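## Task

Read the ticket at the desk's front edge, which names three of the six empty labeled shelf spots. Move one yellow sponge from the desk onto each of those three spots, sitting above its label, with no part of the sponge reaching beyond the midpoint toward a neighbouring label. Nothing new may end up on the floor. The robot must not topple or finish leaning, or the task fails. A placement only counts if it stays put without the robot holding it.

## Robot and tools

ROBOT. A simulated Hello Robot Stretch 3 with a single arm: a two-wheeled base (0.33 m long, 0.34 m wide), a lift carriage on a vertical mast, and a telescoping arm pointing out of the robot's RIGHT side, ending in a wrist (yaw, pitch, roll) and a two-finger gripper. The arm cannot move forward or back; to shift the gripper along the robot's front-back direction you drive the base. Spinning in place pivots about the point between the drive wheels, 0.05 m behind the front edge. Fully retracted with the wrist folded, the robot sweeps a 0.28 m radius when turning; an unfolded level wrist reaches past that. Loose objects may occasionally get nudged by outside events.

FRAMES. Base frame: origin on the floor between the drive wheels, x forward, y left, z up, in metres. hand_pose is reported in this frame at the fingertip meeting point. With all wrist joints at zero, that frame has x up, y back along the arm toward the mast, z toward the robot's rear. Odometry frame is the base frame where the scene began; heading runs -3.142 to 3.142, positive left.

execute_actions. Arguments: actions (a list holding exactly one action, or empty to just read state and images) and cameras (list of head_camera, nav_camera, wrist_camera or all; omitted/null means all, [] means none). An action may contain base, joints, or both, plus optional contact_limits; its motions begin together. base holds one command only: {"translate_m": d}, a straight drive offset in metres from the current base position, positive forward, range -1 to 1; or {"rotate_rad": d}, an in-place turn offset in radians, positive counter-clockwise (left), range -3.2 to 3.2. No sideways motion. Base offsets are measured from the base position in the scene's most recent state report. joints is a dictionary of absolute targets by name: lift_m 0 to 1.1 (arm height on mast), arm_m 0 to 0.52 (extension), wrist_yaw_rad -1.345 to 4.42 (0 along the arm, positive toward the front, 3.0 folded over the base), wrist_pitch_rad -1.57 to 0.451 (0 level, negative tips fingers down), wrist_roll_rad -2.911 to 2.911 (0 fingers side by side), gripper_m -0.089 to 0.179 (larger is wider; actual fingertip gap is about 0.007 less when almost shut and 0.025 less when fully open, zero under 0.007), head_pan_rad -3.953 to 1.73 (0 forward, positive left, -1.57 looking along the arm), head_tilt_rad -1.53 to 0.419 (negative looks down). Any joint or base left out may keep driving toward its earlier target unseen. Unknown keys or values out of range reject the whole call with no motion. contact_limits accepts only arm_m: a motor_effort percent (1 to 100) at which the arm halts with contact_stop; smaller is gentler, too small halts instantly; it also caps holding force until the next action. If a result reports a stop, later motion calls in that same reply are skipped.

wait: seconds 0 to 10; commands nothing and returns state and images. zoom_image: camera plus region [x0, y0, x1, y1] in pixels of that camera's latest full image, top-left origin, at most 504 by 504. finished_scene: scene = the current scene's number; ends it irreversibly after the last command has been held and reports success, then gives the next task. Replying with no tool call ends everything.

RESULTS. base_status and joint_status: done, off_target (resting short, maybe still pushing), contact_stop, time_out, torque_fault (after the last three the old target is dropped). on_its_own covers joints not commanded; held at is the target, not the position. motor_effort: percent of maximum, positive toward larger joint values (positive wheels push forward), peak in brackets; readings carry fixed bias and noise. lidar_m: 12 distances, 30-degree sectors, first straight ahead then counter-clockwise (4th left, 7th behind, 10th right), plane 0.17 m above floor, range 0.15 to 12 m, misses clear objects and thin legs, partly blocked by the robot. wrist_depth_mm (45 to 1000) and head_depth_mm (280 to 4000, sideways image): 7x7 median depths from top left, - for none. base_tilt in degrees, forward and right positive, a few degrees of fixed bias. turned_by_wheels and turned_by_imu: turning since the last result. Odometry counts wheel slip as travel. The pictures line lists images in order; camera calibration lines give K and T_world_to_cam mapping base frame to camera.

BEHAVIOUR. Arm and lift halt when pushing firmly and go slack until commanded again; a slack lift may sink under load or be pushed up by closing fingers on a surface. Base, wrist and head have no contact halt and keep pushing. Prolonged strain disables a wrist servo for 10 s. Base runs fast (0.30 m/s, 1.9 rad/s) only when stowed: lift_m under 0.30, arm_m under 0.03, wrist_yaw_rad over 2.54; otherwise 0.10 m/s and 0.63 rad/s.

GRIPPING. Command gripper_m below the object's width to grasp (lower squeezes harder, but the stall guard may ease force and let heavy or slick items slip; resend a different value to re-squeeze). Release by opening at least 0.02 above the touch value. Neither the reading nor done proves a grasp; check cameras.

AVOID. Fold or unfold the wrist only with lift_m 0.32 to 0.95, wrist_pitch_rad -0.4, roll near 0; once folded, lift may go down to 0.25. With yaw below -0.4 keep pitch at -0.5 or lower. Pushing on something rigid with the gripper above about 0.45 m, raising contact limits, pushing again after a contact_stop, driving while gripping or pushing a fixed object, or snagging furniture (worst in reverse) can tip the robot; undo in small steps, free the gripper, and lower lift_m to about 0.2 if still leaning. Avoid drops, slams, hard hits and objects falling to the floor. The robot thinks in real time: between replies it holds the last command.

Each tool is called after "Call:" as name(argument=value, ...), one argument or row to a line, values as JSON.

## Session

Call:
execute_actions(
  actions=[],
)

Scene clock: 0.00 s.
base_odometry: x=+0.000 y=+0.000 heading=+0.000 (m, m, rad; odometry frame)
turned_by_wheels: +0.000 (rad since the last result)
turned_by_imu: +0.000 (rad since the last result)
base_tilt: forward=-1.1 right=+0.7 (deg)
lidar_m: 2.78 2.70 2.56 1.66 1.52 1.54 1.91 1.36 1.19 1.71 2.22 2.27
head_depth_mm: 1952 2497 2512 2523 2485 2510 2433 / 1933 2658 2732 2749 2711 2757 2483 / 1931 2835 3053 3085 3053 2929 2488 / 1892 2810 3422 3444 3440 2837 2493 / 1897 2782 3559 3504 3509 3396 2536 / 1899 2785 3265 3243 3259 3157 2538 / 1895 2435 2950 2936 2980 2858 2532
base_status: not commanded
joint_positions: lift_m=+0.388 arm_m=-0.002 wrist_yaw_rad=+2.825 wrist_pitch_rad=-0.503 wrist_roll_rad=-0.011 gripper_m=+0.037 head_pan_rad=+0.018 head_tilt_rad=+0.010
joint_status: not commanded
motor_effort: left_wheel=+1 right_wheel=+0 lift_m=+33 arm_m=+1 wrist_yaw_rad=+1 wrist_pitch_rad=+6 wrist_roll_rad=+0 gripper_m=+0 head_pan_rad=+1 head_tilt_rad=+2 (%)
hand_pose: x=+0.0451 y=+0.0590 z=+0.3819 quat_wxyz=(+0.282, +0.700, +0.068, +0.652) (m; base frame)
wrist_depth_mm: - - - - - - - / - - - - - - - / - - 986 980 929 933 940 / - 799 796 788 771 773 750 / 664 688 678 662 678 654 641 / 596 - 603 573 572 577 562 / 520 511 - 514 493 506 498
pictures: head_camera (sideways: a quarter turn clockwise sets it upright), nav_camera (sideways: a quarter turn counterclockwise sets it upright), wrist_camera
Images, in order (width x height): head_camera 896x504, nav_camera 672x504, wrist_camera 644x364.

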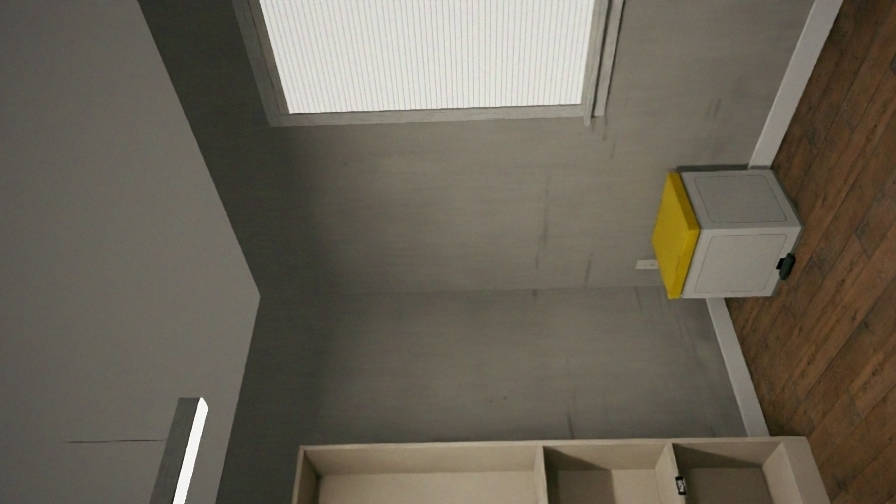

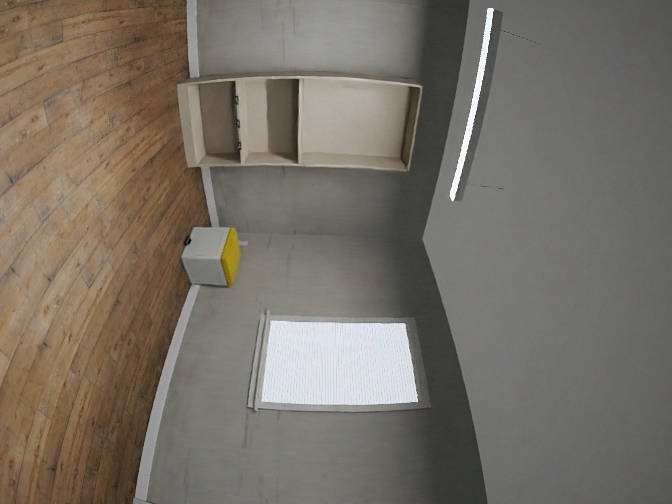

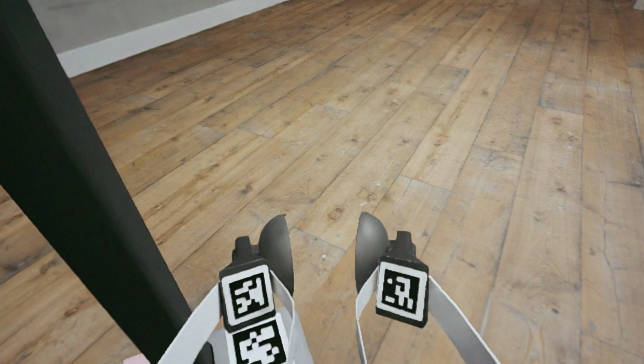

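Call:
execute_actions(
  actions=[
    {"joints":{"head_pan_rad":0.45,"head_tilt_rad":-0.3}},
  ],
  cameras=["head_camera","nav_camera"],
)

Call:
execute_actions(
  actions=[
    {"joints":{"head_pan_rad":1.7}},
  ],
  cameras=["head_camera","nav_camera"],
)

Call:
execute_actions(
  actions=[
    {"joints":{"head_pan_rad":-1.4}},
  ],
  cameras=["head_camera","nav_camera"],
)

Call:
execute_actions(
  actions=[
    {"joints":{"head_pan_rad":-2.9}},
  ],
  cameras=["head_camera","nav_camera"],
)

Scene clock: 1.77 s.
base_odometry: x=+0.000 y=+0.000 heading=+0.000 (m, m, rad; odometry frame)
turned_by_wheels: +0.000 (rad since the last result)
turned_by_imu: +0.000 (rad since the last result)
base_tilt: forward=-1.1 right=+0.7 (deg)
lidar_m: 2.79 2.71 2.57 1.67 1.52 1.54 1.90 1.36 1.19 1.71 2.23 2.27
head_depth_mm: 2971 3182 3338 3455 2856 2074 1617 / 2909 3064 3215 3423 2852 2054 1608 / 2759 2837 2980 3138 2840 2078 1612 / 2688 2813 2942 3144 2902 2076 1614 / 2641 2722 2865 2971 2858 2078 1632 / 2591 2711 2838 2978 2938 2084 1613 / 2556 2645 2744 2892 2911 2101 1635
base_status: not commanded
joint_positions: lift_m=+0.388 arm_m=-0.002 wrist_yaw_rad=+2.825 wrist_pitch_rad=-0.503 wrist_roll_rad=-0.011 gripper_m=+0.037 head_pan_rad=+0.443 head_tilt_rad=-0.296
joint_status: all done
motor_effort: left_wheel=+0(0) right_wheel=+0(1) lift_m=+33(33) arm_m=+1(1) wrist_yaw_rad=+1(1) wrist_pitch_rad=+6(6) wrist_roll_rad=+0(0) gripper_m=+0(0) head_pan_rad=+2(21) head_tilt_rad=-1(22) (%)
hand_pose: x=+0.0451 y=+0.0590 z=+0.3819 quat_wxyz=(+0.282, +0.700, +0.068, +0.652) (m; base frame)
wrist_depth_mm: - - - - - - - / - - - - - - - / - - 969 967 948 914 929 / - 803 795 782 774 781 770 / 681 683 665 671 685 643 635 / 583 - 605 579 570 567 558 / 514 514 - 519 496 501 499
pictures: head_camera (sideways: a quarter turn clockwise sets it upright), nav_camera (sideways: a quarter turn counterclockwise sets it upright)
camera_calibration (this result's frames):
head_camera: T_world_to_cam=[[-0.242652, -0.100141, -0.964931, 1.27416], [-0.399174, 0.91686, 0.00522804, 0.000805305], [0.884183, 0.386444, -0.262452, 0.294645], [0, 0, 0, 1]] pos_world=[0.04898, 0.0129946, 1.30681]
nav_camera: T_world_to_cam=[[0.208319, 0.112422, 0.971578, -1.22469], [0.383608, -0.923169, 0.0245702, 0.0200084], [0.899694, 0.367586, -0.235439, 0.264357], [0, 0, 0, 1]] pos_world=[0.00961015, 0.0589791, 1.25163]
Images, in order (width x height): head_camera 896x504, nav_camera 672x504.

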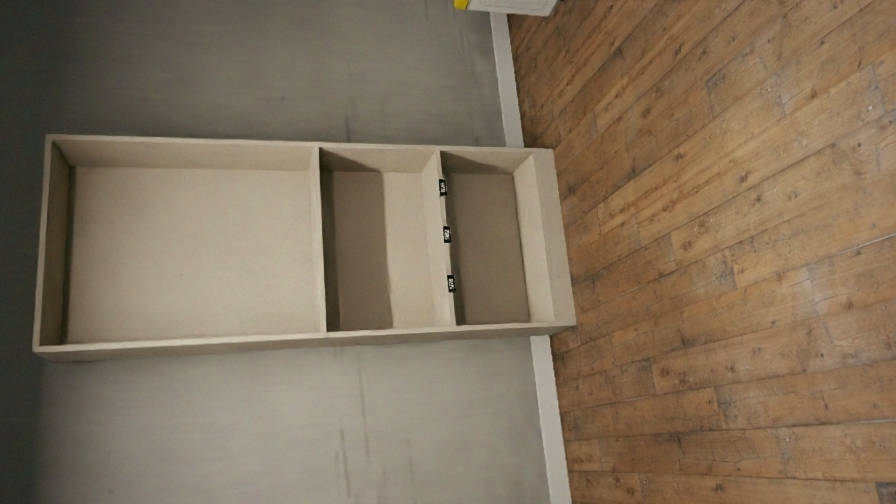

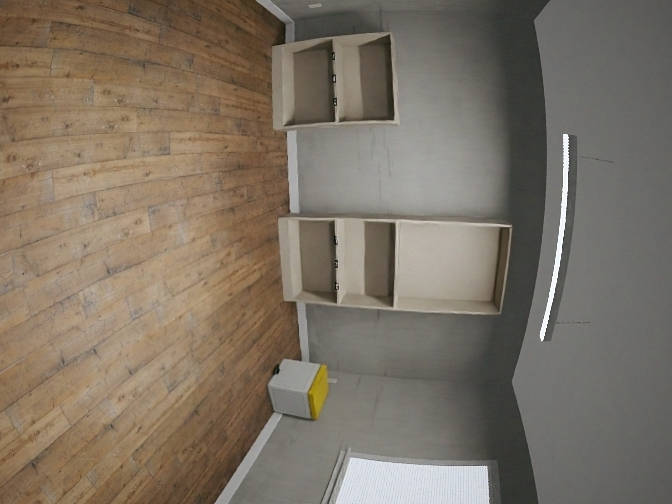

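Scene clock: 2.93 s.
base_odometry: x=+0.000 y=+0.000 heading=+0.000 (m, m, rad; odometry frame)
turned_by_wheels: +0.000 (rad since the last result)
turned_by_imu: +0.000 (rad since the last result)
base_tilt: forward=-1.1 right=+0.6 (deg)
lidar_m: 2.78 2.70 2.55 1.67 1.52 1.54 1.90 1.37 1.20 1.71 2.23 2.27
head_depth_mm: 2020 2149 2295 2431 2543 2039 1617 / 1888 1984 2090 2200 2339 2061 1616 / 1733 1838 1928 2032 2146 2082 1607 / 1631 1700 1788 1883 2001 2022 1616 / 1538 1605 1675 1732 1827 1918 1623 / 1443 1498 1564 1604 1708 1796 1636 / 1364 1417 1477 1502 1603 1675 1627
base_status: not commanded
joint_positions: lift_m=+0.388 arm_m=-0.002 wrist_yaw_rad=+2.825 wrist_pitch_rad=-0.503 wrist_roll_rad=-0.011 gripper_m=+0.037 head_pan_rad=+1.693 head_tilt_rad=-0.296
joint_status: all done
motor_effort: left_wheel=+0(0) right_wheel=+0(1) lift_m=+33(33) arm_m=+1(1) wrist_yaw_rad=+1(1) wrist_pitch_rad=+6(6) wrist_roll_rad=+0(0) gripper_m=+1(1) head_pan_rad=+3(34) head_tilt_rad=-2(2) (%)
hand_pose: x=+0.0451 y=+0.0590 z=+0.3819 quat_wxyz=(+0.282, +0.700, +0.068, +0.652) (m; base frame)
wrist_depth_mm: - - - - - - - / - - - - - - - / - - 976 981 951 920 917 / - 812 796 786 774 771 769 / 653 674 681 676 693 648 653 / 594 - 598 574 572 566 562 / 520 511 - 517 494 504 491
pictures: head_camera (sideways: a quarter turn clockwise sets it upright), nav_camera (sideways: a quarter turn counterclockwise sets it upright)
camera_calibration (this result's frames):
head_camera: T_world_to_cam=[[0.0185416, -0.262036, -0.96488, 1.2725], [-0.995955, -0.0897012, 0.00522178, 0.00445383], [-0.0879192, 0.96088, -0.262639, 0.300819], [0, 0, 0, 1]] pos_world=[0.00728933, 0.0447909, 1.3068]
nav_camera: T_world_to_cam=[[-0.0410219, 0.233328, 0.971532, -1.22311], [0.997033, 0.0729453, 0.0245797, 0.0162541], [-0.0651335, 0.969658, -0.235628, 0.270489], [0, 0, 0, 1]] pos_world=[-0.0487622, 0.0219189, 1.25163]
Images, in order (width x height): head_camera 896x504, nav_camera 672x504.

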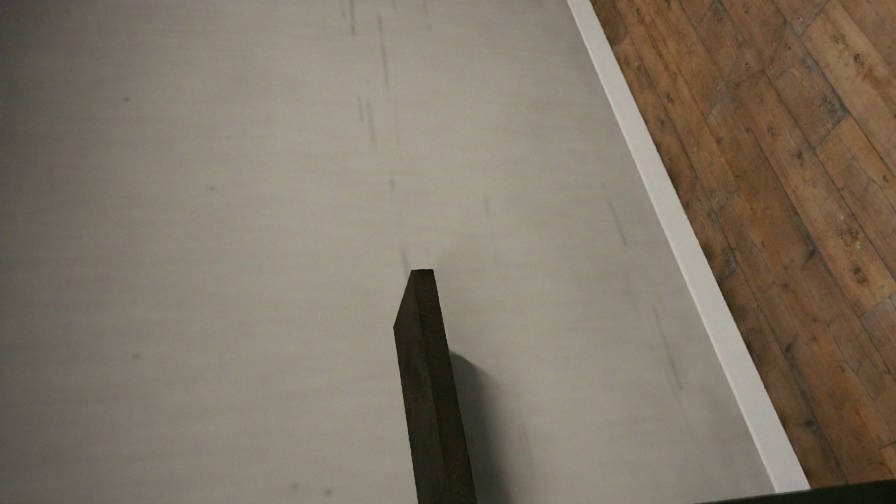

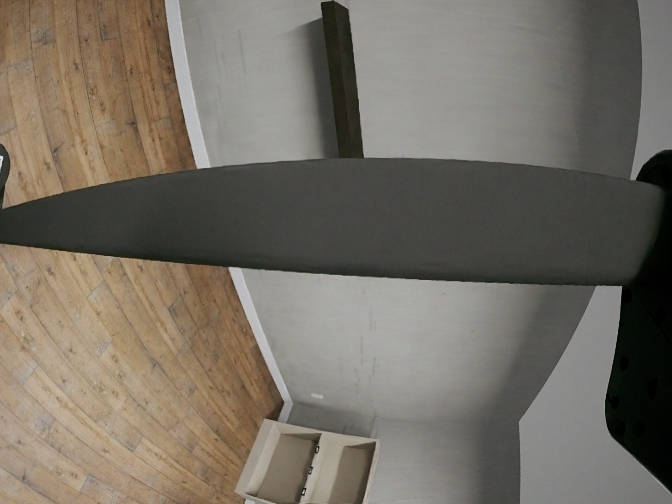

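Scene clock: 4.80 s.
base_odometry: x=+0.000 y=+0.000 heading=+0.000 (m, m, rad; odometry frame)
turned_by_wheels: +0.000 (rad since the last result)
turned_by_imu: +0.000 (rad since the last result)
base_tilt: forward=-1.1 right=+0.6 (deg)
lidar_m: 2.78 2.70 2.56 1.66 1.52 1.54 1.91 1.36 1.20 1.71 2.23 2.27
head_depth_mm: 2103 2177 2234 1400 2415 1855 1614 / 2355 2407 2526 2556 2661 2039 1599 / 2476 2582 2717 2841 2842 2086 1627 / 2342 2408 2539 2691 2734 2048 1618 / 2222 2291 2403 2551 2590 2080 1622 / 2072 2155 2248 2367 2449 2076 1621 / 1973 2060 2150 2204 2314 2099 1631
base_status: not commanded
joint_positions: lift_m=+0.388 arm_m=-0.002 wrist_yaw_rad=+2.825 wrist_pitch_rad=-0.503 wrist_roll_rad=-0.011 gripper_m=+0.037 head_pan_rad=-1.393 head_tilt_rad=-0.296
joint_status: all done
motor_effort: left_wheel=+0(0) right_wheel=-1(1) lift_m=+33(33) arm_m=+1(1) wrist_yaw_rad=+1(0) wrist_pitch_rad=+5(6) wrist_roll_rad=+0(0) gripper_m=-1(0) head_pan_rad=-2(32) head_tilt_rad=-2(2) (%)
hand_pose: x=+0.0451 y=+0.0590 z=+0.3819 quat_wxyz=(+0.282, +0.700, +0.068, +0.652) (m; base frame)
wrist_depth_mm: - - - - - - - / - - - - - - - / - - 982 946 967 945 924 / - 823 790 769 788 760 759 / 669 682 678 664 674 659 646 / 591 - 593 579 568 568 562 / 522 510 - 515 493 504 489
pictures: head_camera (sideways: a quarter turn clockwise sets it upright), nav_camera (sideways: a quarter turn counterclockwise sets it upright)
camera_calibration (this result's frames):
head_camera: T_world_to_cam=[[-0.0332273, 0.260762, -0.964831, 1.27276], [0.989364, 0.145367, 0.0052158, -0.00764887], [0.141615, -0.954396, -0.262819, 0.299652], [0, 0, 0, 1]] pos_world=[0.00742258, -0.044788, 1.30679]
nav_camera: T_world_to_cam=[[0.0540639, -0.230841, 0.971488, -1.22363], [-0.991378, -0.128703, 0.0245888, 0.0283716], [0.119358, -0.964442, -0.235809, 0.269598], [0, 0, 0, 1]] pos_world=[0.0621026, -0.018801, 1.25162]
Images, in order (width x height): head_camera 896x504, nav_camera 672x504.

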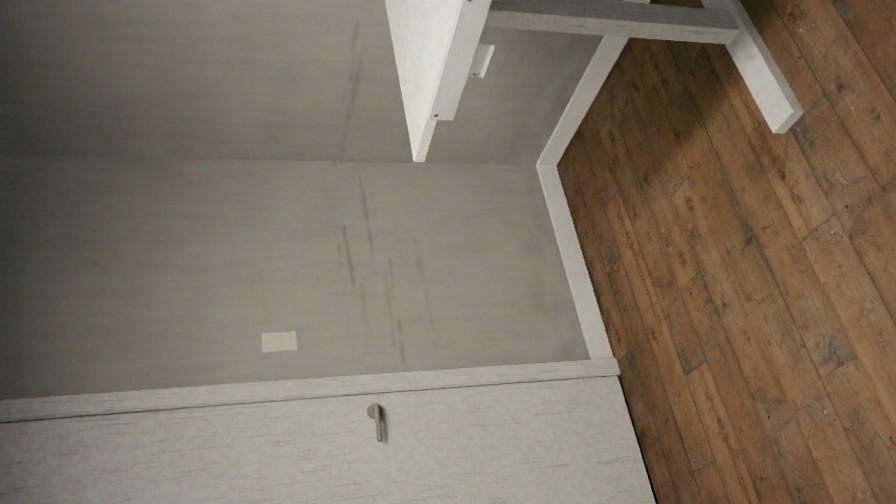

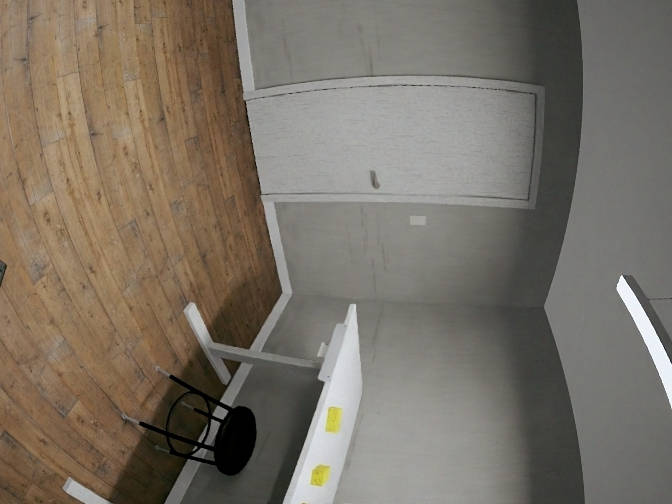

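Scene clock: 6.07 s.
base_odometry: x=+0.000 y=+0.000 heading=+0.000 (m, m, rad; odometry frame)
turned_by_wheels: +0.000 (rad since the last result)
turned_by_imu: +0.000 (rad since the last result)
base_tilt: forward=-1.1 right=+0.6 (deg)
lidar_m: 2.78 2.70 2.57 1.66 1.52 1.54 1.90 1.37 1.20 1.71 2.23 2.28
head_depth_mm: 1897 1954 2013 2099 2162 2037 1610 / 1991 2091 2193 2325 2450 2051 1608 / 1876 1989 2074 2205 2316 2070 1600 / 1787 1879 1986 2083 2196 2057 1621 / 1717 1790 1885 1971 2052 2094 1632 / 1637 1713 1782 1861 1957 1994 1620 / 1569 1624 1716 1323 1842 1905 1538
base_status: not commanded
joint_positions: lift_m=+0.388 arm_m=-0.002 wrist_yaw_rad=+2.825 wrist_pitch_rad=-0.503 wrist_roll_rad=-0.011 gripper_m=+0.037 head_pan_rad=-2.893 head_tilt_rad=-0.296
joint_status: all done
motor_effort: left_wheel=+0(0) right_wheel=+0(1) lift_m=+33(33) arm_m=+1(1) wrist_yaw_rad=+1(0) wrist_pitch_rad=+6(6) wrist_roll_rad=+0(0) gripper_m=+0(0) head_pan_rad=-1(34) head_tilt_rad=-1(3) (%)
hand_pose: x=+0.0451 y=+0.0590 z=+0.3819 quat_wxyz=(+0.282, +0.700, +0.068, +0.652) (m; base frame)
wrist_depth_mm: - - - - - - - / - - - - - - - / - - 964 962 973 936 923 / - 814 803 789 792 761 767 / 658 676 678 670 686 656 656 / 598 - 599 578 569 562 564 / 517 508 - 520 497 502 496
pictures: head_camera (sideways: a quarter turn clockwise sets it upright), nav_camera (sideways: a quarter turn counterclockwise sets it upright)
camera_calibration (this result's frames):
head_camera: T_world_to_cam=[[0.25778, 0.0515947, -0.964825, 1.27097], [0.214987, -0.976603, 0.00521508, -0.00292422], [-0.941982, -0.208769, -0.26284, 0.30629], [0, 0, 0, 1]] pos_world=[-0.0384824, -0.00448741, 1.30679]
nav_camera: T_world_to_cam=[[-0.226459, -0.0702626, 0.971483, -1.22191], [-0.198508, 0.979791, 0.0245899, 0.0235336], [-0.953578, -0.187279, -0.23583, 0.276171], [0, 0, 0, 1]] pos_world=[-0.00869141, -0.057192, 1.25162]
Images, in order (width x height): head_camera 896x504, nav_camera 672x504.

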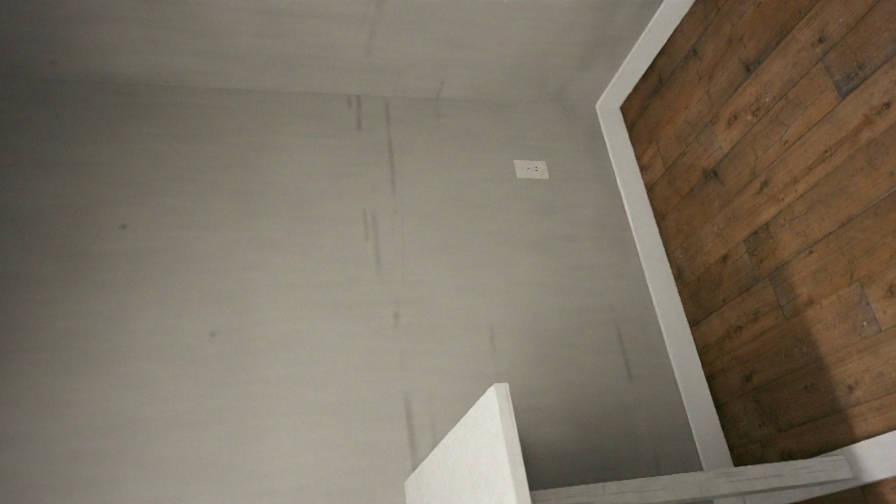

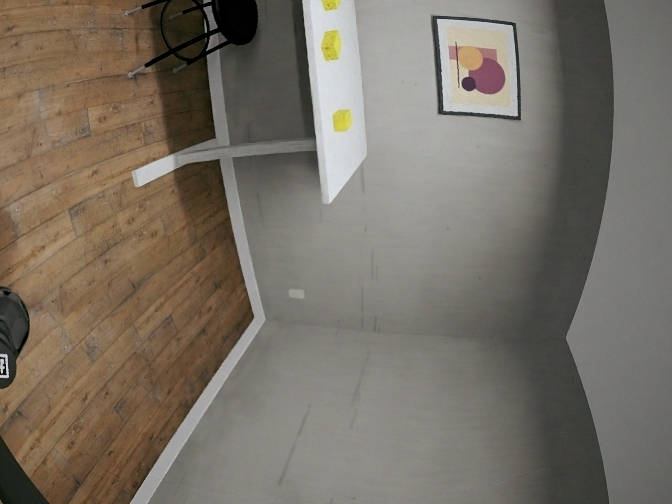

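Call:
execute_actions(
  actions=[
    {"base":{"rotate_rad":0.72},"joints":{"head_pan_rad":-2.75,"head_tilt_rad":-0.4,"lift_m":0.9,"wrist_pitch_rad":-0.4}},
  ],
  cameras=["head_camera","nav_camera"],
)

Scene clock: 12.83 s.
base_odometry: x=+0.000 y=+0.000 heading=+0.720 (m, m, rad; odometry frame)
turned_by_wheels: +0.720 (rad since the last result)
turned_by_imu: +0.727 (rad since the last result)
base_tilt: forward=-1.1 right=+0.6 (deg)
lidar_m: 2.68 2.05 1.56 1.52 1.60 1.85 1.20 1.19 2.29 2.22 2.37 2.79
head_depth_mm: 1488 1596 1645 1172 1933 1805 1505 / 1539 1658 1708 1875 2026 1814 1470 / 1609 1727 1768 1962 2052 1768 1482 / 1669 1791 1797 2054 1502 1827 1468 / 1737 1848 1803 2155 2118 1760 1477 / 1803 1950 1821 2271 2290 1842 1474 / 1866 2012 1831 1767 2214 1818 1482
base_status: done
joint_positions: lift_m=+0.900 arm_m=-0.002 wrist_yaw_rad=+2.825 wrist_pitch_rad=-0.419 wrist_roll_rad=-0.011 gripper_m=+0.037 head_pan_rad=-2.757 head_tilt_rad=-0.395
joint_status: all done
motor_effort: left_wheel=-3(9) right_wheel=+3(6) lift_m=+37(39) arm_m=+1(1) wrist_yaw_rad=+1(1) wrist_pitch_rad=+7(7) wrist_roll_rad=+0(0) gripper_m=+1(1) head_pan_rad=+3(11) head_tilt_rad=-2(13) (%)
hand_pose: x=+0.0487 y=+0.0699 z=+0.9123 quat_wxyz=(+0.255, +0.702, +0.038, +0.664) (m; base frame)
wrist_depth_mm: - - - - - - - / - - - - - - - / - - - - - - - / - - - - - - - / - - - - - - - / - - - - - - - / - - - - - - -
pictures: head_camera (sideways: a quarter turn clockwise sets it upright), nav_camera (sideways: a quarter turn counterclockwise sets it upright)
camera_calibration (this result's frames):
head_camera: T_world_to_cam=[[0.335449, 0.121232, -0.934225, 1.23054], [0.344855, -0.938654, 0.00201962, 0.000444178], [-0.876669, -0.32285, -0.356678, 0.428018], [0, 0, 0, 1]] pos_world=[-0.0377066, -0.010578, 1.30227]
nav_camera: T_world_to_cam=[[-0.302616, -0.135782, 0.943391, -1.18475], [-0.33176, 0.942909, 0.0292927, 0.0182274], [-0.89351, -0.304115, -0.330386, 0.398869], [0, 0, 0, 1]] pos_world=[0.00391557, -0.0567531, 1.24893]
Images, in order (width x height): head_camera 896x504, nav_camera 672x504.

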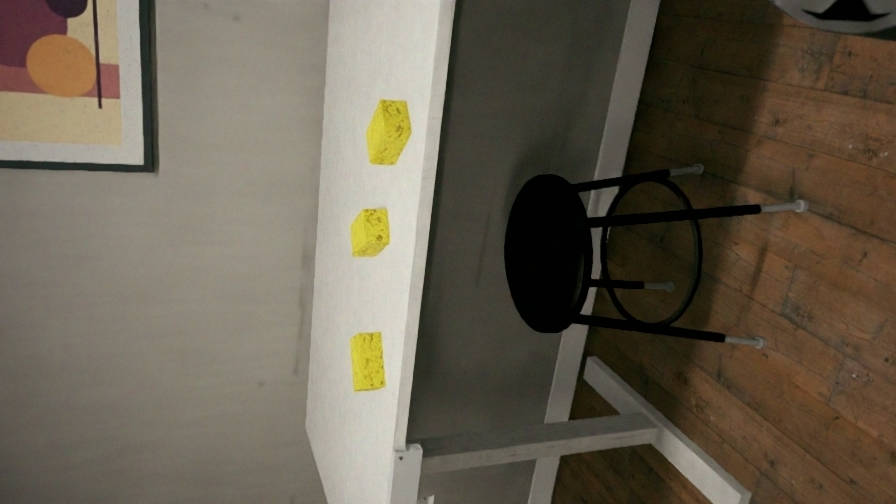

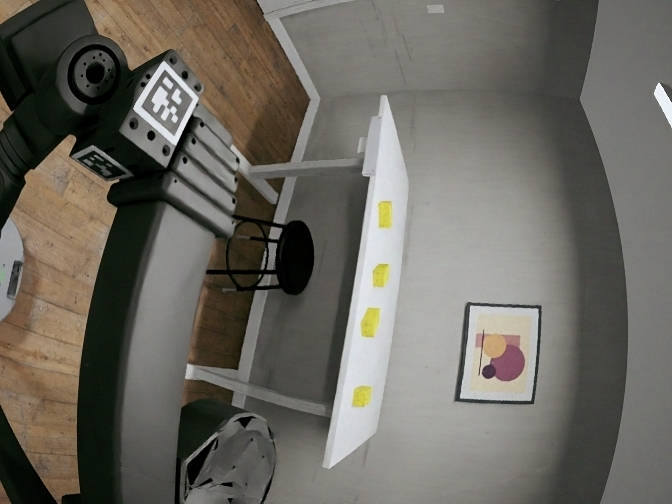

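Call:
execute_actions(
  actions=[
    {"base":{"translate_m":-0.5},"joints":{"wrist_yaw_rad":0,"gripper_m":0.17,"head_pan_rad":-2.05}},
  ],
  cameras=["head_camera"],
)

Call:
execute_actions(
  actions=[
    {"base":{"rotate_rad":-1.57},"joints":{"lift_m":1.08,"wrist_pitch_rad":-0.3,"head_pan_rad":-1.3,"head_tilt_rad":-0.6}},
  ],
)

Scene clock: 19.83 s.
base_odometry: x=-0.376 y=-0.330 heading=+0.720 (m, m, rad; odometry frame)
turned_by_wheels: +0.000 (rad since the last result)
turned_by_imu: +0.003 (rad since the last result)
base_tilt: forward=-1.1 right=+0.6 (deg)
lidar_m: 3.20 2.09 1.59 1.55 1.63 0.88 0.87 0.72 1.34 2.21 2.35 3.17
head_depth_mm: 1584 1654 1631 846 1813 1071 1390 / 1775 1855 1924 890 1555 1698 1558 / 2046 2158 2234 1023 2305 1762 1547 / 2188 2346 2455 1104 2392 1820 1530 / 2103 2233 2360 2522 2440 1828 1556 / 1990 2101 2235 2377 2424 1836 1569 / 1914 2003 2105 2255 2324 1840 1525
base_status: done
joint_positions: lift_m=+0.900 arm_m=-0.002 wrist_yaw_rad=+0.003 wrist_pitch_rad=-0.419 wrist_roll_rad=-0.011 gripper_m=+0.170 head_pan_rad=-2.057 head_tilt_rad=-0.395
joint_status: all done
motor_effort: left_wheel=-3(10) right_wheel=+4(4) lift_m=+37(37) arm_m=+1(1) wrist_yaw_rad=-4(3) wrist_pitch_rad=+7(8) wrist_roll_rad=+0(0) gripper_m=+0(85) head_pan_rad=+2(29) head_tilt_rad=-3(3) (%)
hand_pose: x=-0.0208 y=-0.3674 z=+0.9123 quat_wxyz=(+0.696, +0.149, -0.687, -0.146) (m; base frame)
wrist_depth_mm: - - - - - - 580 / - - - - - - - / - - - - - - - / - - - - - - - / - - - - - - - / - - - - - - - / - - - - - - -
pictures: head_camera (sideways: a quarter turn clockwise sets it upright)
camera_calibration (this result's frames):
head_camera: T_world_to_cam=[[0.178543, 0.308837, -0.934207, 1.23147], [0.86837, -0.495912, 0.00201794, -0.00274708], [-0.462661, -0.811598, -0.356726, 0.425556], [0, 0, 0, 1]] pos_world=[-0.020597, -0.0363068, 1.30226]
Images, in order (width x height): head_camera 896x504.

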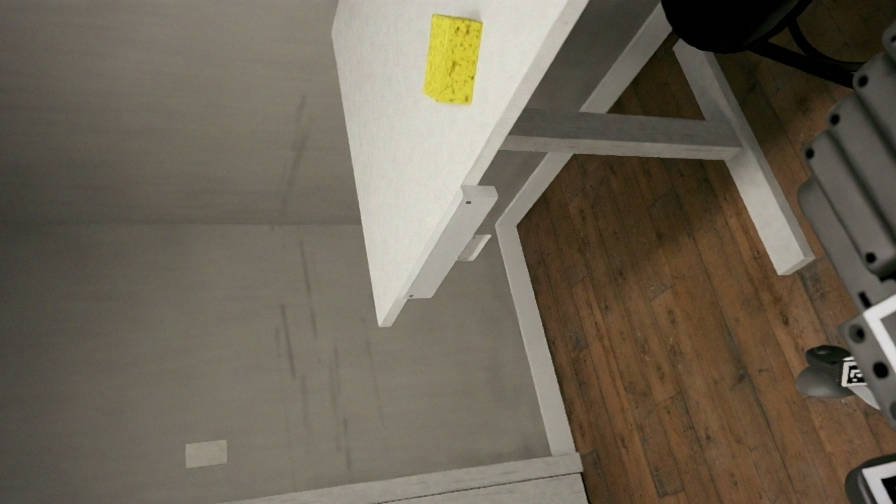

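Scene clock: 23.27 s.
base_odometry: x=-0.376 y=-0.330 heading=-0.850 (m, m, rad; odometry frame)
turned_by_wheels: -1.570 (rad since the last result)
turned_by_imu: -1.583 (rad since the last result)
base_tilt: forward=-1.1 right=+0.7 (deg)
lidar_m: 2.21 2.35 3.19 3.20 2.09 1.59 1.55 1.63 0.88 0.87 0.72 1.34
head_depth_mm: 1070 1123 - - - - 1220 / 1090 1167 883 687 1664 1497 1286 / 1115 1204 885 605 1676 1517 1280 / 1146 1237 886 632 1724 1516 1285 / 1172 1253 886 646 1387 1487 1257 / 1199 1279 891 689 1054 1469 1282 / 1229 1317 839 689 1054 1481 1280
base_status: done
joint_positions: lift_m=+1.080 arm_m=-0.002 wrist_yaw_rad=+0.002 wrist_pitch_rad=-0.320 wrist_roll_rad=-0.011 gripper_m=+0.170 head_pan_rad=-1.307 head_tilt_rad=-0.592
joint_status: all done
motor_effort: left_wheel=+4(10) right_wheel=-3(6) lift_m=+37(38) arm_m=+1(1) wrist_yaw_rad=-3(4) wrist_pitch_rad=+8(9) wrist_roll_rad=+0(0) gripper_m=+0(2) head_pan_rad=+3(29) head_tilt_rad=-4(20) (%)
hand_pose: x=-0.0210 y=-0.3788 z=+1.1152 quat_wxyz=(+0.702, +0.114, -0.694, -0.111) (m; base frame)
wrist_depth_mm: 962 945 936 969 951 903 922 / - - - - - - - / 839 805 777 770 739 - - / 518 582 569 525 517 534 - / 452 425 428 433 430 437 - / 368 363 364 369 364 363 372 / - 763 - - - - -
pictures: head_camera (sideways: a quarter turn clockwise sets it upright), nav_camera (sideways: a quarter turn counterclockwise sets it upright), wrist_camera
camera_calibration (this result's frames):
head_camera: T_world_to_cam=[[-0.125911, 0.517729, -0.846229, 1.11856], [0.973292, 0.229527, -0.00439007, 0.0049551], [0.19196, -0.824181, -0.532802, 0.650679], [0, 0, 0, 1]] pos_world=[0.0111124, -0.0439737, 1.29327]
nav_camera: T_world_to_cam=[[0.144905, -0.48909, 0.860113, -1.07883], [-0.974269, -0.222198, 0.0377874, 0.0110962], [0.172634, -0.843457, -0.508702, 0.624406], [0, 0, 0, 1]] pos_world=[0.059345, 0.00147914, 1.24514]
wrist_camera: T_world_to_cam=[[-0.999755, 0.0143258, -0.0168933, 0.00314758], [0.0216581, 0.472463, -0.881084, 1.2039], [-0.00464081, -0.881234, -0.472657, 0.356711], [0, 0, 0, 1]] pos_world=[-0.0212719, -0.254495, 1.22939]
Images, in order (width x height): head_camera 896x504, nav_camera 672x504, wrist_camera 644x364.

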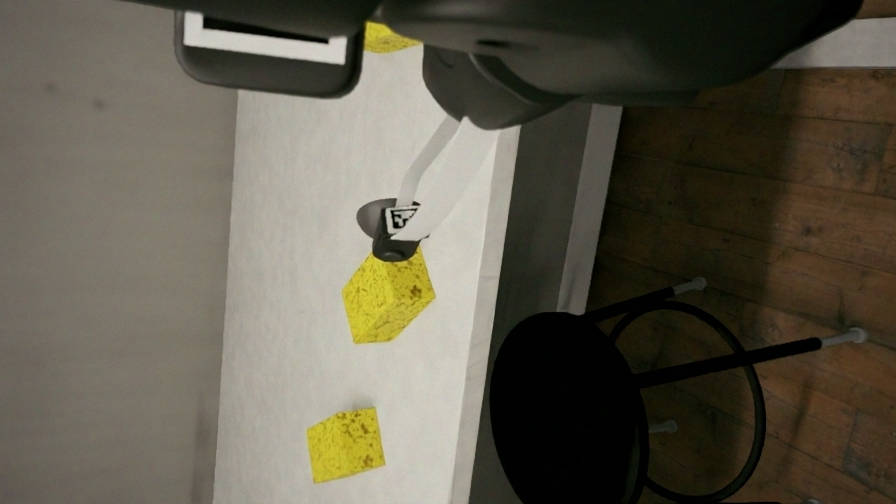

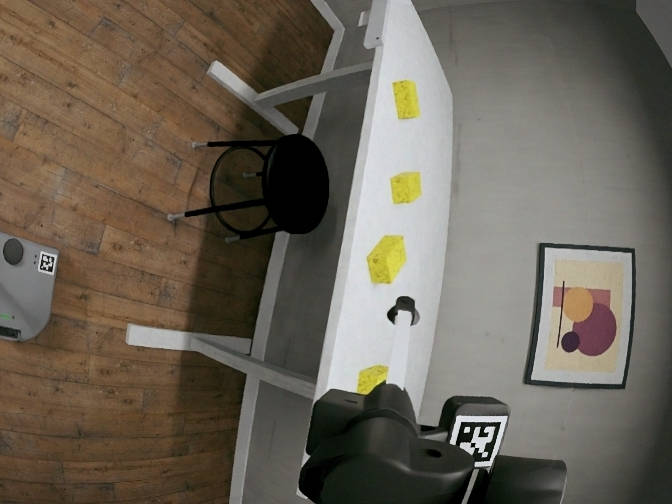

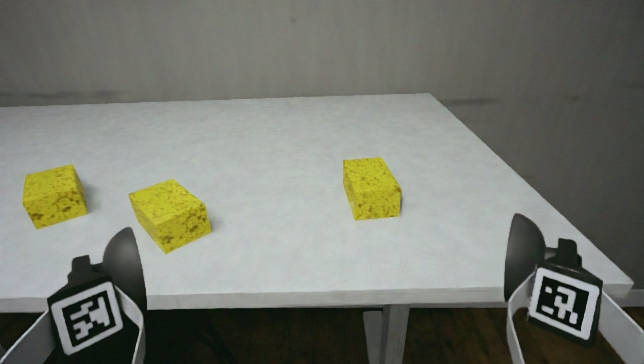

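Call:
execute_actions(
  actions=[
    {"base":{"translate_m":0.9},"joints":{"lift_m":0.8,"wrist_pitch_rad":0,"head_pan_rad":-1.57,"head_tilt_rad":-0.7}},
  ],
)

Scene clock: 34.87 s.
base_odometry: x=+0.218 y=-1.006 heading=-0.850 (m, m, rad; odometry frame)
turned_by_wheels: +0.000 (rad since the last result)
turned_by_imu: -0.001 (rad since the last result)
base_tilt: forward=-1.1 right=+0.6 (deg)
lidar_m: 1.30 1.36 1.98 3.15 3.33 2.52 2.45 1.39 0.72 0.88 1.42 1.34
head_depth_mm: 1163 1013 675 1099 1024 1380 - / 1159 1016 709 605 1552 1390 - / 1162 1021 712 605 1682 1428 - / 1157 1023 709 605 1689 - - / 1157 1016 707 604 1593 1383 1193 / 1153 1015 710 604 1687 1411 1213 / 1161 1231 709 1677 1692 1415 1220
base_status: done
joint_positions: lift_m=+0.800 arm_m=-0.002 wrist_yaw_rad=+0.002 wrist_pitch_rad=-0.022 wrist_roll_rad=-0.011 gripper_m=+0.170 head_pan_rad=-1.563 head_tilt_rad=-0.691
joint_status: all done
motor_effort: left_wheel=+4(11) right_wheel=-3(4) lift_m=+29(31) arm_m=+1(1) wrist_yaw_rad=-3(3) wrist_pitch_rad=+9(8) wrist_roll_rad=+0(0) gripper_m=+1(1) head_pan_rad=-2(16) head_tilt_rad=-5(17) (%)
hand_pose: x=-0.0209 y=-0.3988 z=+0.9091 quat_wxyz=(+0.711, +0.009, -0.703, -0.007) (m; base frame)
wrist_depth_mm: - - - - - - 966 / - - - - - - - / - - 473 397 340 299 279 / - 285 270 270 268 269 - / - - - 288 - - - / - - - - - - - / - - - - - 607 562
pictures: head_camera (sideways: a quarter turn clockwise sets it upright), nav_camera (sideways: a quarter turn counterclockwise sets it upright), wrist_camera
camera_calibration (this result's frames):
head_camera: T_world_to_cam=[[0.00862255, 0.613379, -0.789742, 1.0441], [0.999689, -0.0237633, -0.00754175, 0.00889646], [-0.0233928, -0.789431, -0.613393, 0.75684], [0, 0, 0, 1]] pos_world=[-0.000191865, -0.0427436, 1.28888]
nav_camera: T_world_to_cam=[[0.0170148, -0.591956, 0.805791, -1.00722], [-0.998752, 0.0277812, 0.0414981, 0.00641974], [-0.0469508, -0.805491, -0.590745, 0.732485], [0, 0, 0, 1]] pos_world=[0.0579402, -0.00640063, 1.24406]
wrist_camera: T_world_to_cam=[[-0.999744, 0.00841124, -0.0209856, 0.00141821], [0.022217, 0.193509, -0.980847, 1.0112], [-0.00418924, -0.981062, -0.193647, -0.0517305], [0, 0, 0, 1]] pos_world=[-0.0212647, -0.246439, 0.981844]
Images, in order (width x height): head_camera 896x504, nav_camera 672x504, wrist_camera 644x364.

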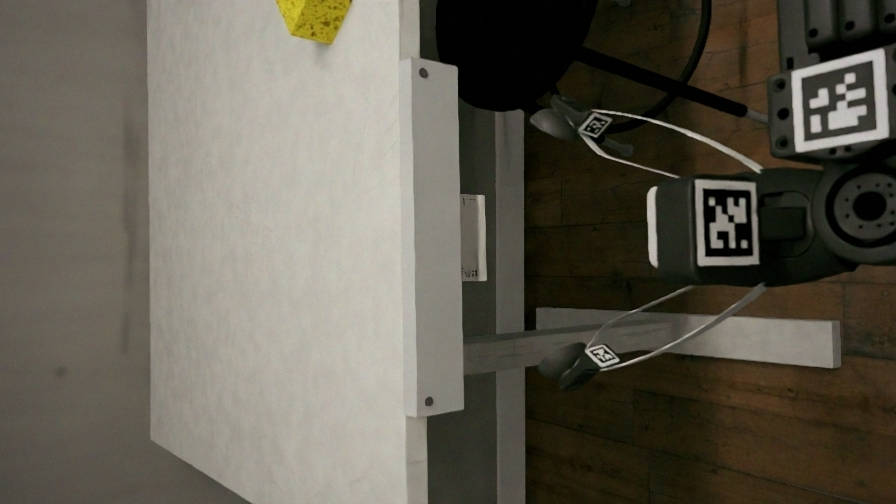

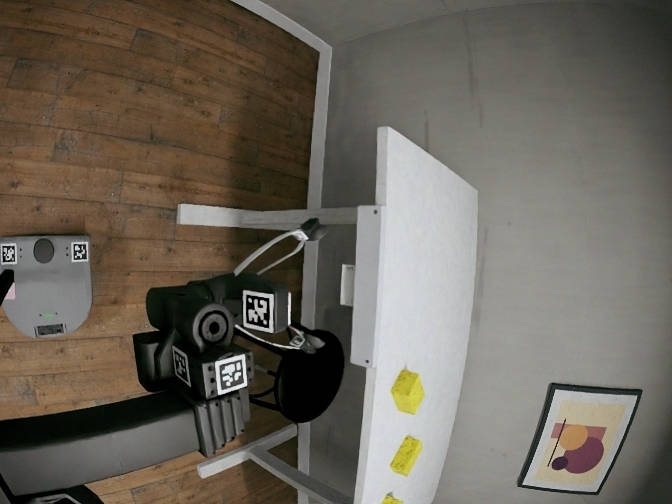

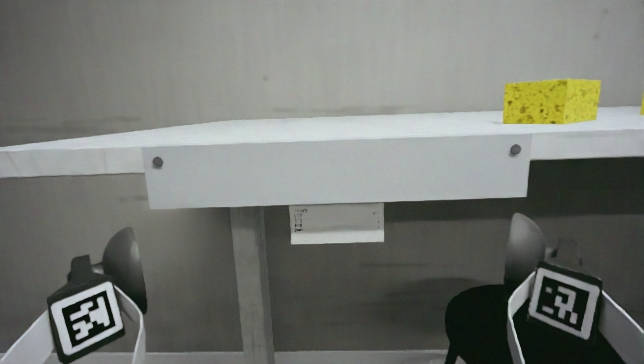

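It tilts downward; view from below.

Call:
execute_actions(
  actions=[
    {"joints":{"lift_m":0.62,"wrist_pitch_rad":0.4,"arm_m":0.06}},
  ],
  cameras=["wrist_camera"],
)

Scene clock: 37.87 s.
base_odometry: x=+0.218 y=-1.006 heading=-0.850 (m, m, rad; odometry frame)
turned_by_wheels: +0.000 (rad since the last result)
turned_by_imu: +0.001 (rad since the last result)
base_tilt: forward=-1.1 right=+0.6 (deg)
lidar_m: 1.30 1.36 1.98 3.13 3.33 2.52 2.45 1.39 0.72 0.88 1.42 1.34
head_depth_mm: 1162 1019 672 1098 1032 1383 1227 / 1162 1018 710 607 1585 1388 1267 / 1160 1020 711 603 1672 1409 1272 / 1161 1019 709 605 1675 1482 - / 1158 1020 709 603 1587 1381 1204 / 1157 1020 710 603 1672 1402 1225 / 1159 1228 709 1663 1683 1414 1224
base_status: not commanded
joint_positions: lift_m=+0.620 arm_m=+0.060 wrist_yaw_rad=+0.002 wrist_pitch_rad=+0.378 wrist_roll_rad=-0.011 gripper_m=+0.170 head_pan_rad=-1.563 head_tilt_rad=-0.691
joint_status: all done
motor_effort: left_wheel=+4(4) right_wheel=-3(3) lift_m=+29(29) arm_m=+3(8) wrist_yaw_rad=-3(3) wrist_pitch_rad=+9(11) wrist_roll_rad=+0(0) gripper_m=-1(0) head_pan_rad=-2(2) head_tilt_rad=-5(6) (%)
hand_pose: x=-0.0208 y=-0.4518 z=+0.8310 quat_wxyz=(+0.698, -0.132, -0.691, +0.133) (m; base frame)
wrist_depth_mm: - - - - - - - / - - - 240 238 239 349 / 260 237 236 235 233 233 302 / - 454 485 237 457 543 549 / - - - - - - - / - - - - - 949 973 / - - 999 969 983 944 945
pictures: wrist_camera
camera_calibration (this result's frames):
wrist_camera: T_world_to_cam=[[-0.999725, -0.000904055, -0.0234329, -0.00189041], [0.0231253, -0.203812, -0.978737, 0.763652], [-0.00389107, -0.97901, 0.203777, -0.448167], [0, 0, 0, 1]] pos_world=[-0.0212934, -0.28312, 0.838696]
Images, in order (width x height): wrist_camera 644x364.

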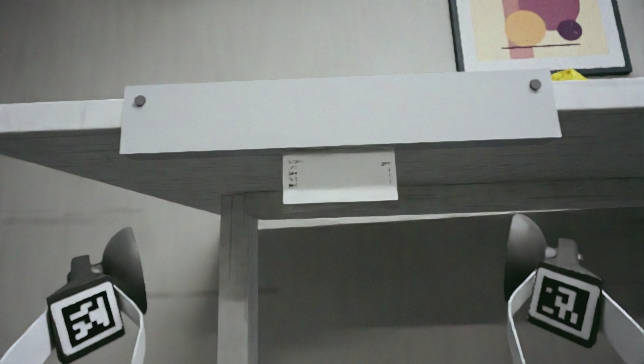

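Call:
zoom_image(
  camera="wrist_camera",
  region=[260,135,420,215],
)

Region (260, 135, 420, 215) of wrist_camera's 644x364 image, scaled by 3.150.

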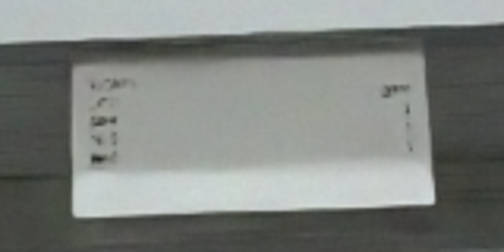

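Call:
execute_actions(
  actions=[
    {"base":{"translate_m":0.02},"joints":{"lift_m":0.65,"wrist_pitch_rad":0.25,"arm_m":0.19},"contact_limits":{"arm_m":15}},
  ],
  cameras=["wrist_camera"],
)

Call:
zoom_image(
  camera="wrist_camera",
  region=[220,0,620,200],
)

Scene clock: 41.70 s.
base_odometry: x=+0.231 y=-1.021 heading=-0.850 (m, m, rad; odometry frame)
turned_by_wheels: +0.000 (rad since the last result)
turned_by_imu: +0.001 (rad since the last result)
base_tilt: forward=-1.1 right=+0.6 (deg)
lidar_m: 1.29 1.34 1.95 3.13 3.35 2.54 2.47 1.41 0.73 0.88 1.43 1.32
head_depth_mm: 1158 1014 681 1068 1043 1377 1220 / 1156 1015 709 608 1645 1354 - / 1165 1016 708 602 1728 - 1209 / 1156 1015 709 605 1771 1343 1223 / 1162 1019 709 604 1550 1375 1202 / 1160 1016 712 1680 1688 1425 1216 / 1159 1250 708 1679 1679 1402 1217
base_status: done
joint_positions: lift_m=+0.650 arm_m=+0.190 wrist_yaw_rad=+0.002 wrist_pitch_rad=+0.232 wrist_roll_rad=-0.011 gripper_m=+0.170 head_pan_rad=-1.563 head_tilt_rad=-0.691
joint_status: all done
motor_effort: left_wheel=+4(10) right_wheel=-2(4) lift_m=+37(39) arm_m=+3(1) wrist_yaw_rad=-2(2) wrist_pitch_rad=+7(9) wrist_roll_rad=+0(0) gripper_m=-1(0) head_pan_rad=-2(3) head_tilt_rad=-5(4) (%)
contact_limits: arm_m 15 (drawing in: default 15, maximum 25; extending or still: default 22, maximum 36)
hand_pose: x=-0.0209 y=-0.5897 z=+0.8240 quat_wxyz=(+0.706, -0.081, -0.698, +0.082) (m; base frame)
wrist_depth_mm: 102 98 99 95 95 95 101 / 204 209 214 95 94 94 219 / 937 358 375 94 94 93 398 / 939 920 440 913 911 881 876 / 936 944 915 917 909 893 880 / 921 910 925 898 894 872 866 / - 899 507 883 870 878 874
pictures: wrist_camera
camera_calibration (this result's frames):
wrist_camera: T_world_to_cam=[[-0.999732, 0.00287007, -0.0229752, -0.000409993], [0.0227653, -0.0591559, -0.997989, 0.829809], [-0.00422342, -0.998245, 0.0590747, -0.473825], [0, 0, 0, 1]] pos_world=[-0.0213019, -0.423904, 0.856122]
Images, in order (width x height): wrist_camera 644x364.

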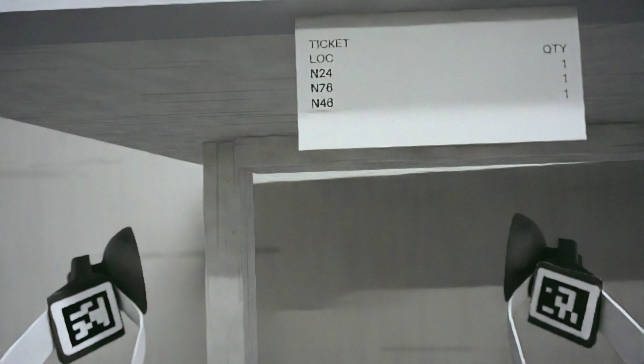

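Region (220, 0, 620, 200) of wrist_camera's 644x364 image, scaled by 1.260.

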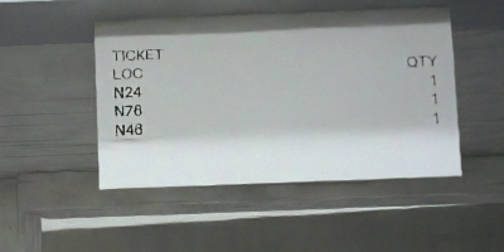

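Call:
execute_actions(
  actions=[
    {"base":{"translate_m":-0.2},"joints":{"arm_m":0,"head_pan_rad":1.65,"head_tilt_rad":-0.25}},
  ],
  cameras=["head_camera"],
)

Call:
zoom_image(
  camera="head_camera",
  region=[300,0,600,504],
)

Call:
execute_actions(
  actions=[
    {"base":{"translate_m":-0.25},"joints":{"lift_m":1.08,"wrist_pitch_rad":-0.3,"head_pan_rad":-1.3,"head_tilt_rad":-0.6}},
  ],
  cameras=["head_camera","wrist_camera"],
)

Scene clock: 45.80 s.
base_odometry: x=+0.099 y=-0.871 heading=-0.850 (m, m, rad; odometry frame)
turned_by_wheels: +0.000 (rad since the last result)
turned_by_imu: +0.002 (rad since the last result)
base_tilt: forward=-1.1 right=+0.6 (deg)
lidar_m: 1.49 1.55 2.25 3.15 3.07 2.33 2.27 1.25 0.77 0.67 0.92 1.52
head_depth_mm: 3005 3166 3257 3375 3054 2141 1673 / 2977 3114 3258 3466 3073 2161 1672 / 3082 3166 3240 3376 3165 2195 1676 / 3026 3154 3303 3451 3099 2180 1678 / 3131 3233 3406 3570 3146 2204 1671 / 3130 3234 3436 3508 3174 2198 1698 / 3106 3286 3333 3462 3179 2202 1700
base_status: done
joint_positions: lift_m=+0.650 arm_m=+0.000 wrist_yaw_rad=+0.002 wrist_pitch_rad=+0.231 wrist_roll_rad=-0.011 gripper_m=+0.170 head_pan_rad=+1.643 head_tilt_rad=-0.260
joint_status: all done
motor_effort: left_wheel=+4(5) right_wheel=-3(9) lift_m=+37(37) arm_m=-1(4) wrist_yaw_rad=-2(2) wrist_pitch_rad=+8(8) wrist_roll_rad=+0(0) gripper_m=-1(0) head_pan_rad=+3(34) head_tilt_rad=+3(30) (%)
hand_pose: x=-0.0210 y=-0.4002 z=+0.8238 quat_wxyz=(+0.706, -0.081, -0.698, +0.081) (m; base frame)
wrist_depth_mm: - - - - - - - / - 275 273 377 288 288 292 / 274 273 274 391 418 432 461 / - 280 - - - - - / - - - - - - - / - 641 - - - - - / - 688 - - 671 - -
pictures: head_camera (sideways: a quarter turn clockwise sets it upright)
camera_calibration (this result's frames):
head_camera: T_world_to_cam=[[0.00295613, -0.228031, -0.973649, 1.28406], [-0.999174, -0.040145, 0.00636844, 0.00298037], [-0.0405393, 0.972826, -0.227961, 0.255394], [0, 0, 0, 1]] pos_world=[0.00953558, 0.0444715, 1.30843]
Images, in order (width x height): head_camera 896x504.

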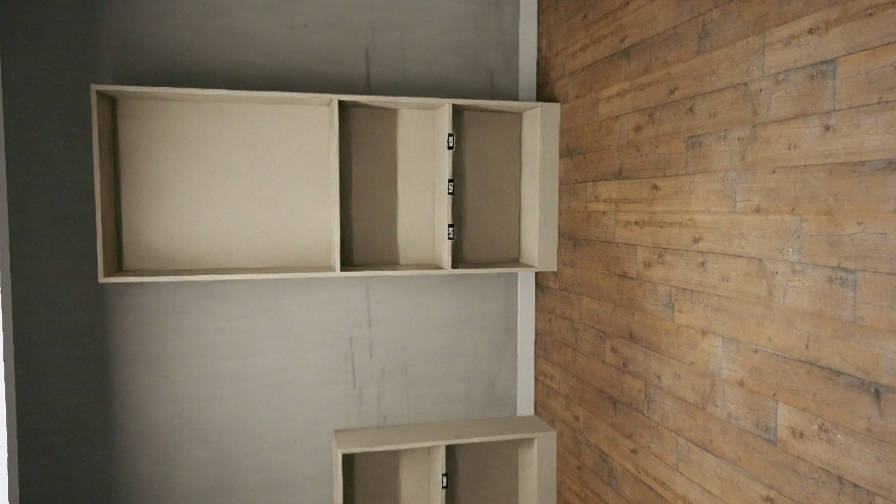

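Region (300, 0, 600, 504) of head_camera's 896x504 image, scaled by 1.000; it fills the left 300 columns of this view, and the rest is white.

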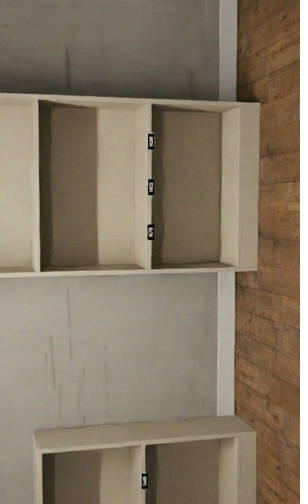

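Scene clock: 50.53 s.
base_odometry: x=-0.066 y=-0.683 heading=-0.850 (m, m, rad; odometry frame)
turned_by_wheels: +0.000 (rad since the last result)
turned_by_imu: +0.002 (rad since the last result)
base_tilt: forward=-1.1 right=+0.6 (deg)
lidar_m: 1.73 1.85 2.63 3.17 2.74 2.06 2.02 1.80 1.08 0.67 1.03 1.77
head_depth_mm: 1086 1147 - - - - 1233 / 1117 1194 882 689 1051 1401 1263 / 1144 1230 888 606 1052 1405 1253 / 1166 1248 892 644 1737 1479 1247 / 1197 1286 884 689 1795 1509 1281 / 1228 1319 892 644 1748 1442 1283 / 1259 1368 887 658 1744 1517 1261
base_status: done
joint_positions: lift_m=+1.080 arm_m=+0.000 wrist_yaw_rad=+0.002 wrist_pitch_rad=-0.316 wrist_roll_rad=-0.011 gripper_m=+0.170 head_pan_rad=-1.293 head_tilt_rad=-0.593
joint_status: all done
motor_effort: left_wheel=+4(6) right_wheel=-2(6) lift_m=+37(37) arm_m=-1(1) wrist_yaw_rad=-2(3) wrist_pitch_rad=+6(7) wrist_roll_rad=+0(0) gripper_m=+0(0) head_pan_rad=-2(32) head_tilt_rad=-4(25) (%)
hand_pose: x=-0.0211 y=-0.3813 z=+1.1160 quat_wxyz=(+0.702, +0.113, -0.694, -0.110) (m; base frame)
wrist_depth_mm: 960 988 964 960 952 945 939 / - - - - - - - / 896 799 790 759 747 739 726 / 586 585 561 529 521 460 529 / 456 447 428 441 434 425 419 / 371 381 377 372 372 381 370 / - - - 738 - - -
pictures: head_camera (sideways: a quarter turn clockwise sets it upright), wrist_camera
camera_calibration (this result's frames):
head_camera: T_world_to_cam=[[-0.133229, 0.516125, -0.846088, 1.11843], [0.969973, 0.243171, -0.00439858, 0.00498643], [0.203474, -0.821269, -0.533025, 0.650899], [0, 0, 0, 1]] pos_world=[0.0117287, -0.0438968, 1.29325]
wrist_camera: T_world_to_cam=[[-0.999746, 0.014851, -0.016954, 0.00332747], [0.0219413, 0.469268, -0.882783, 1.20648], [-0.00515426, -0.882931, -0.469475, 0.350765], [0, 0, 0, 1]] pos_world=[-0.0213373, -0.256512, 1.2298]
Images, in order (width x height): head_camera 896x504, wrist_camera 644x364.

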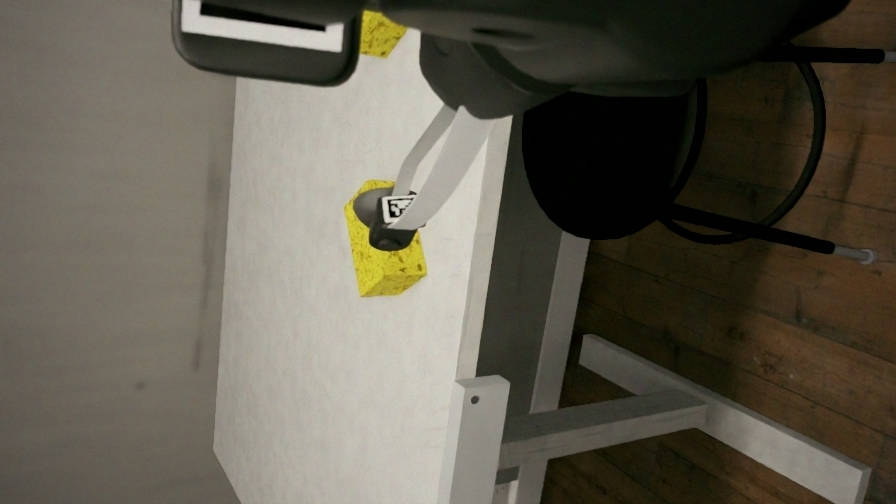

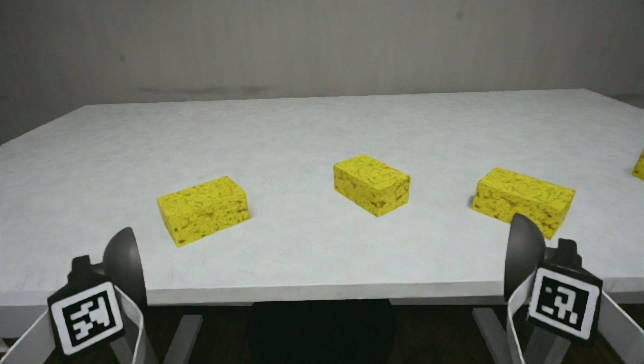

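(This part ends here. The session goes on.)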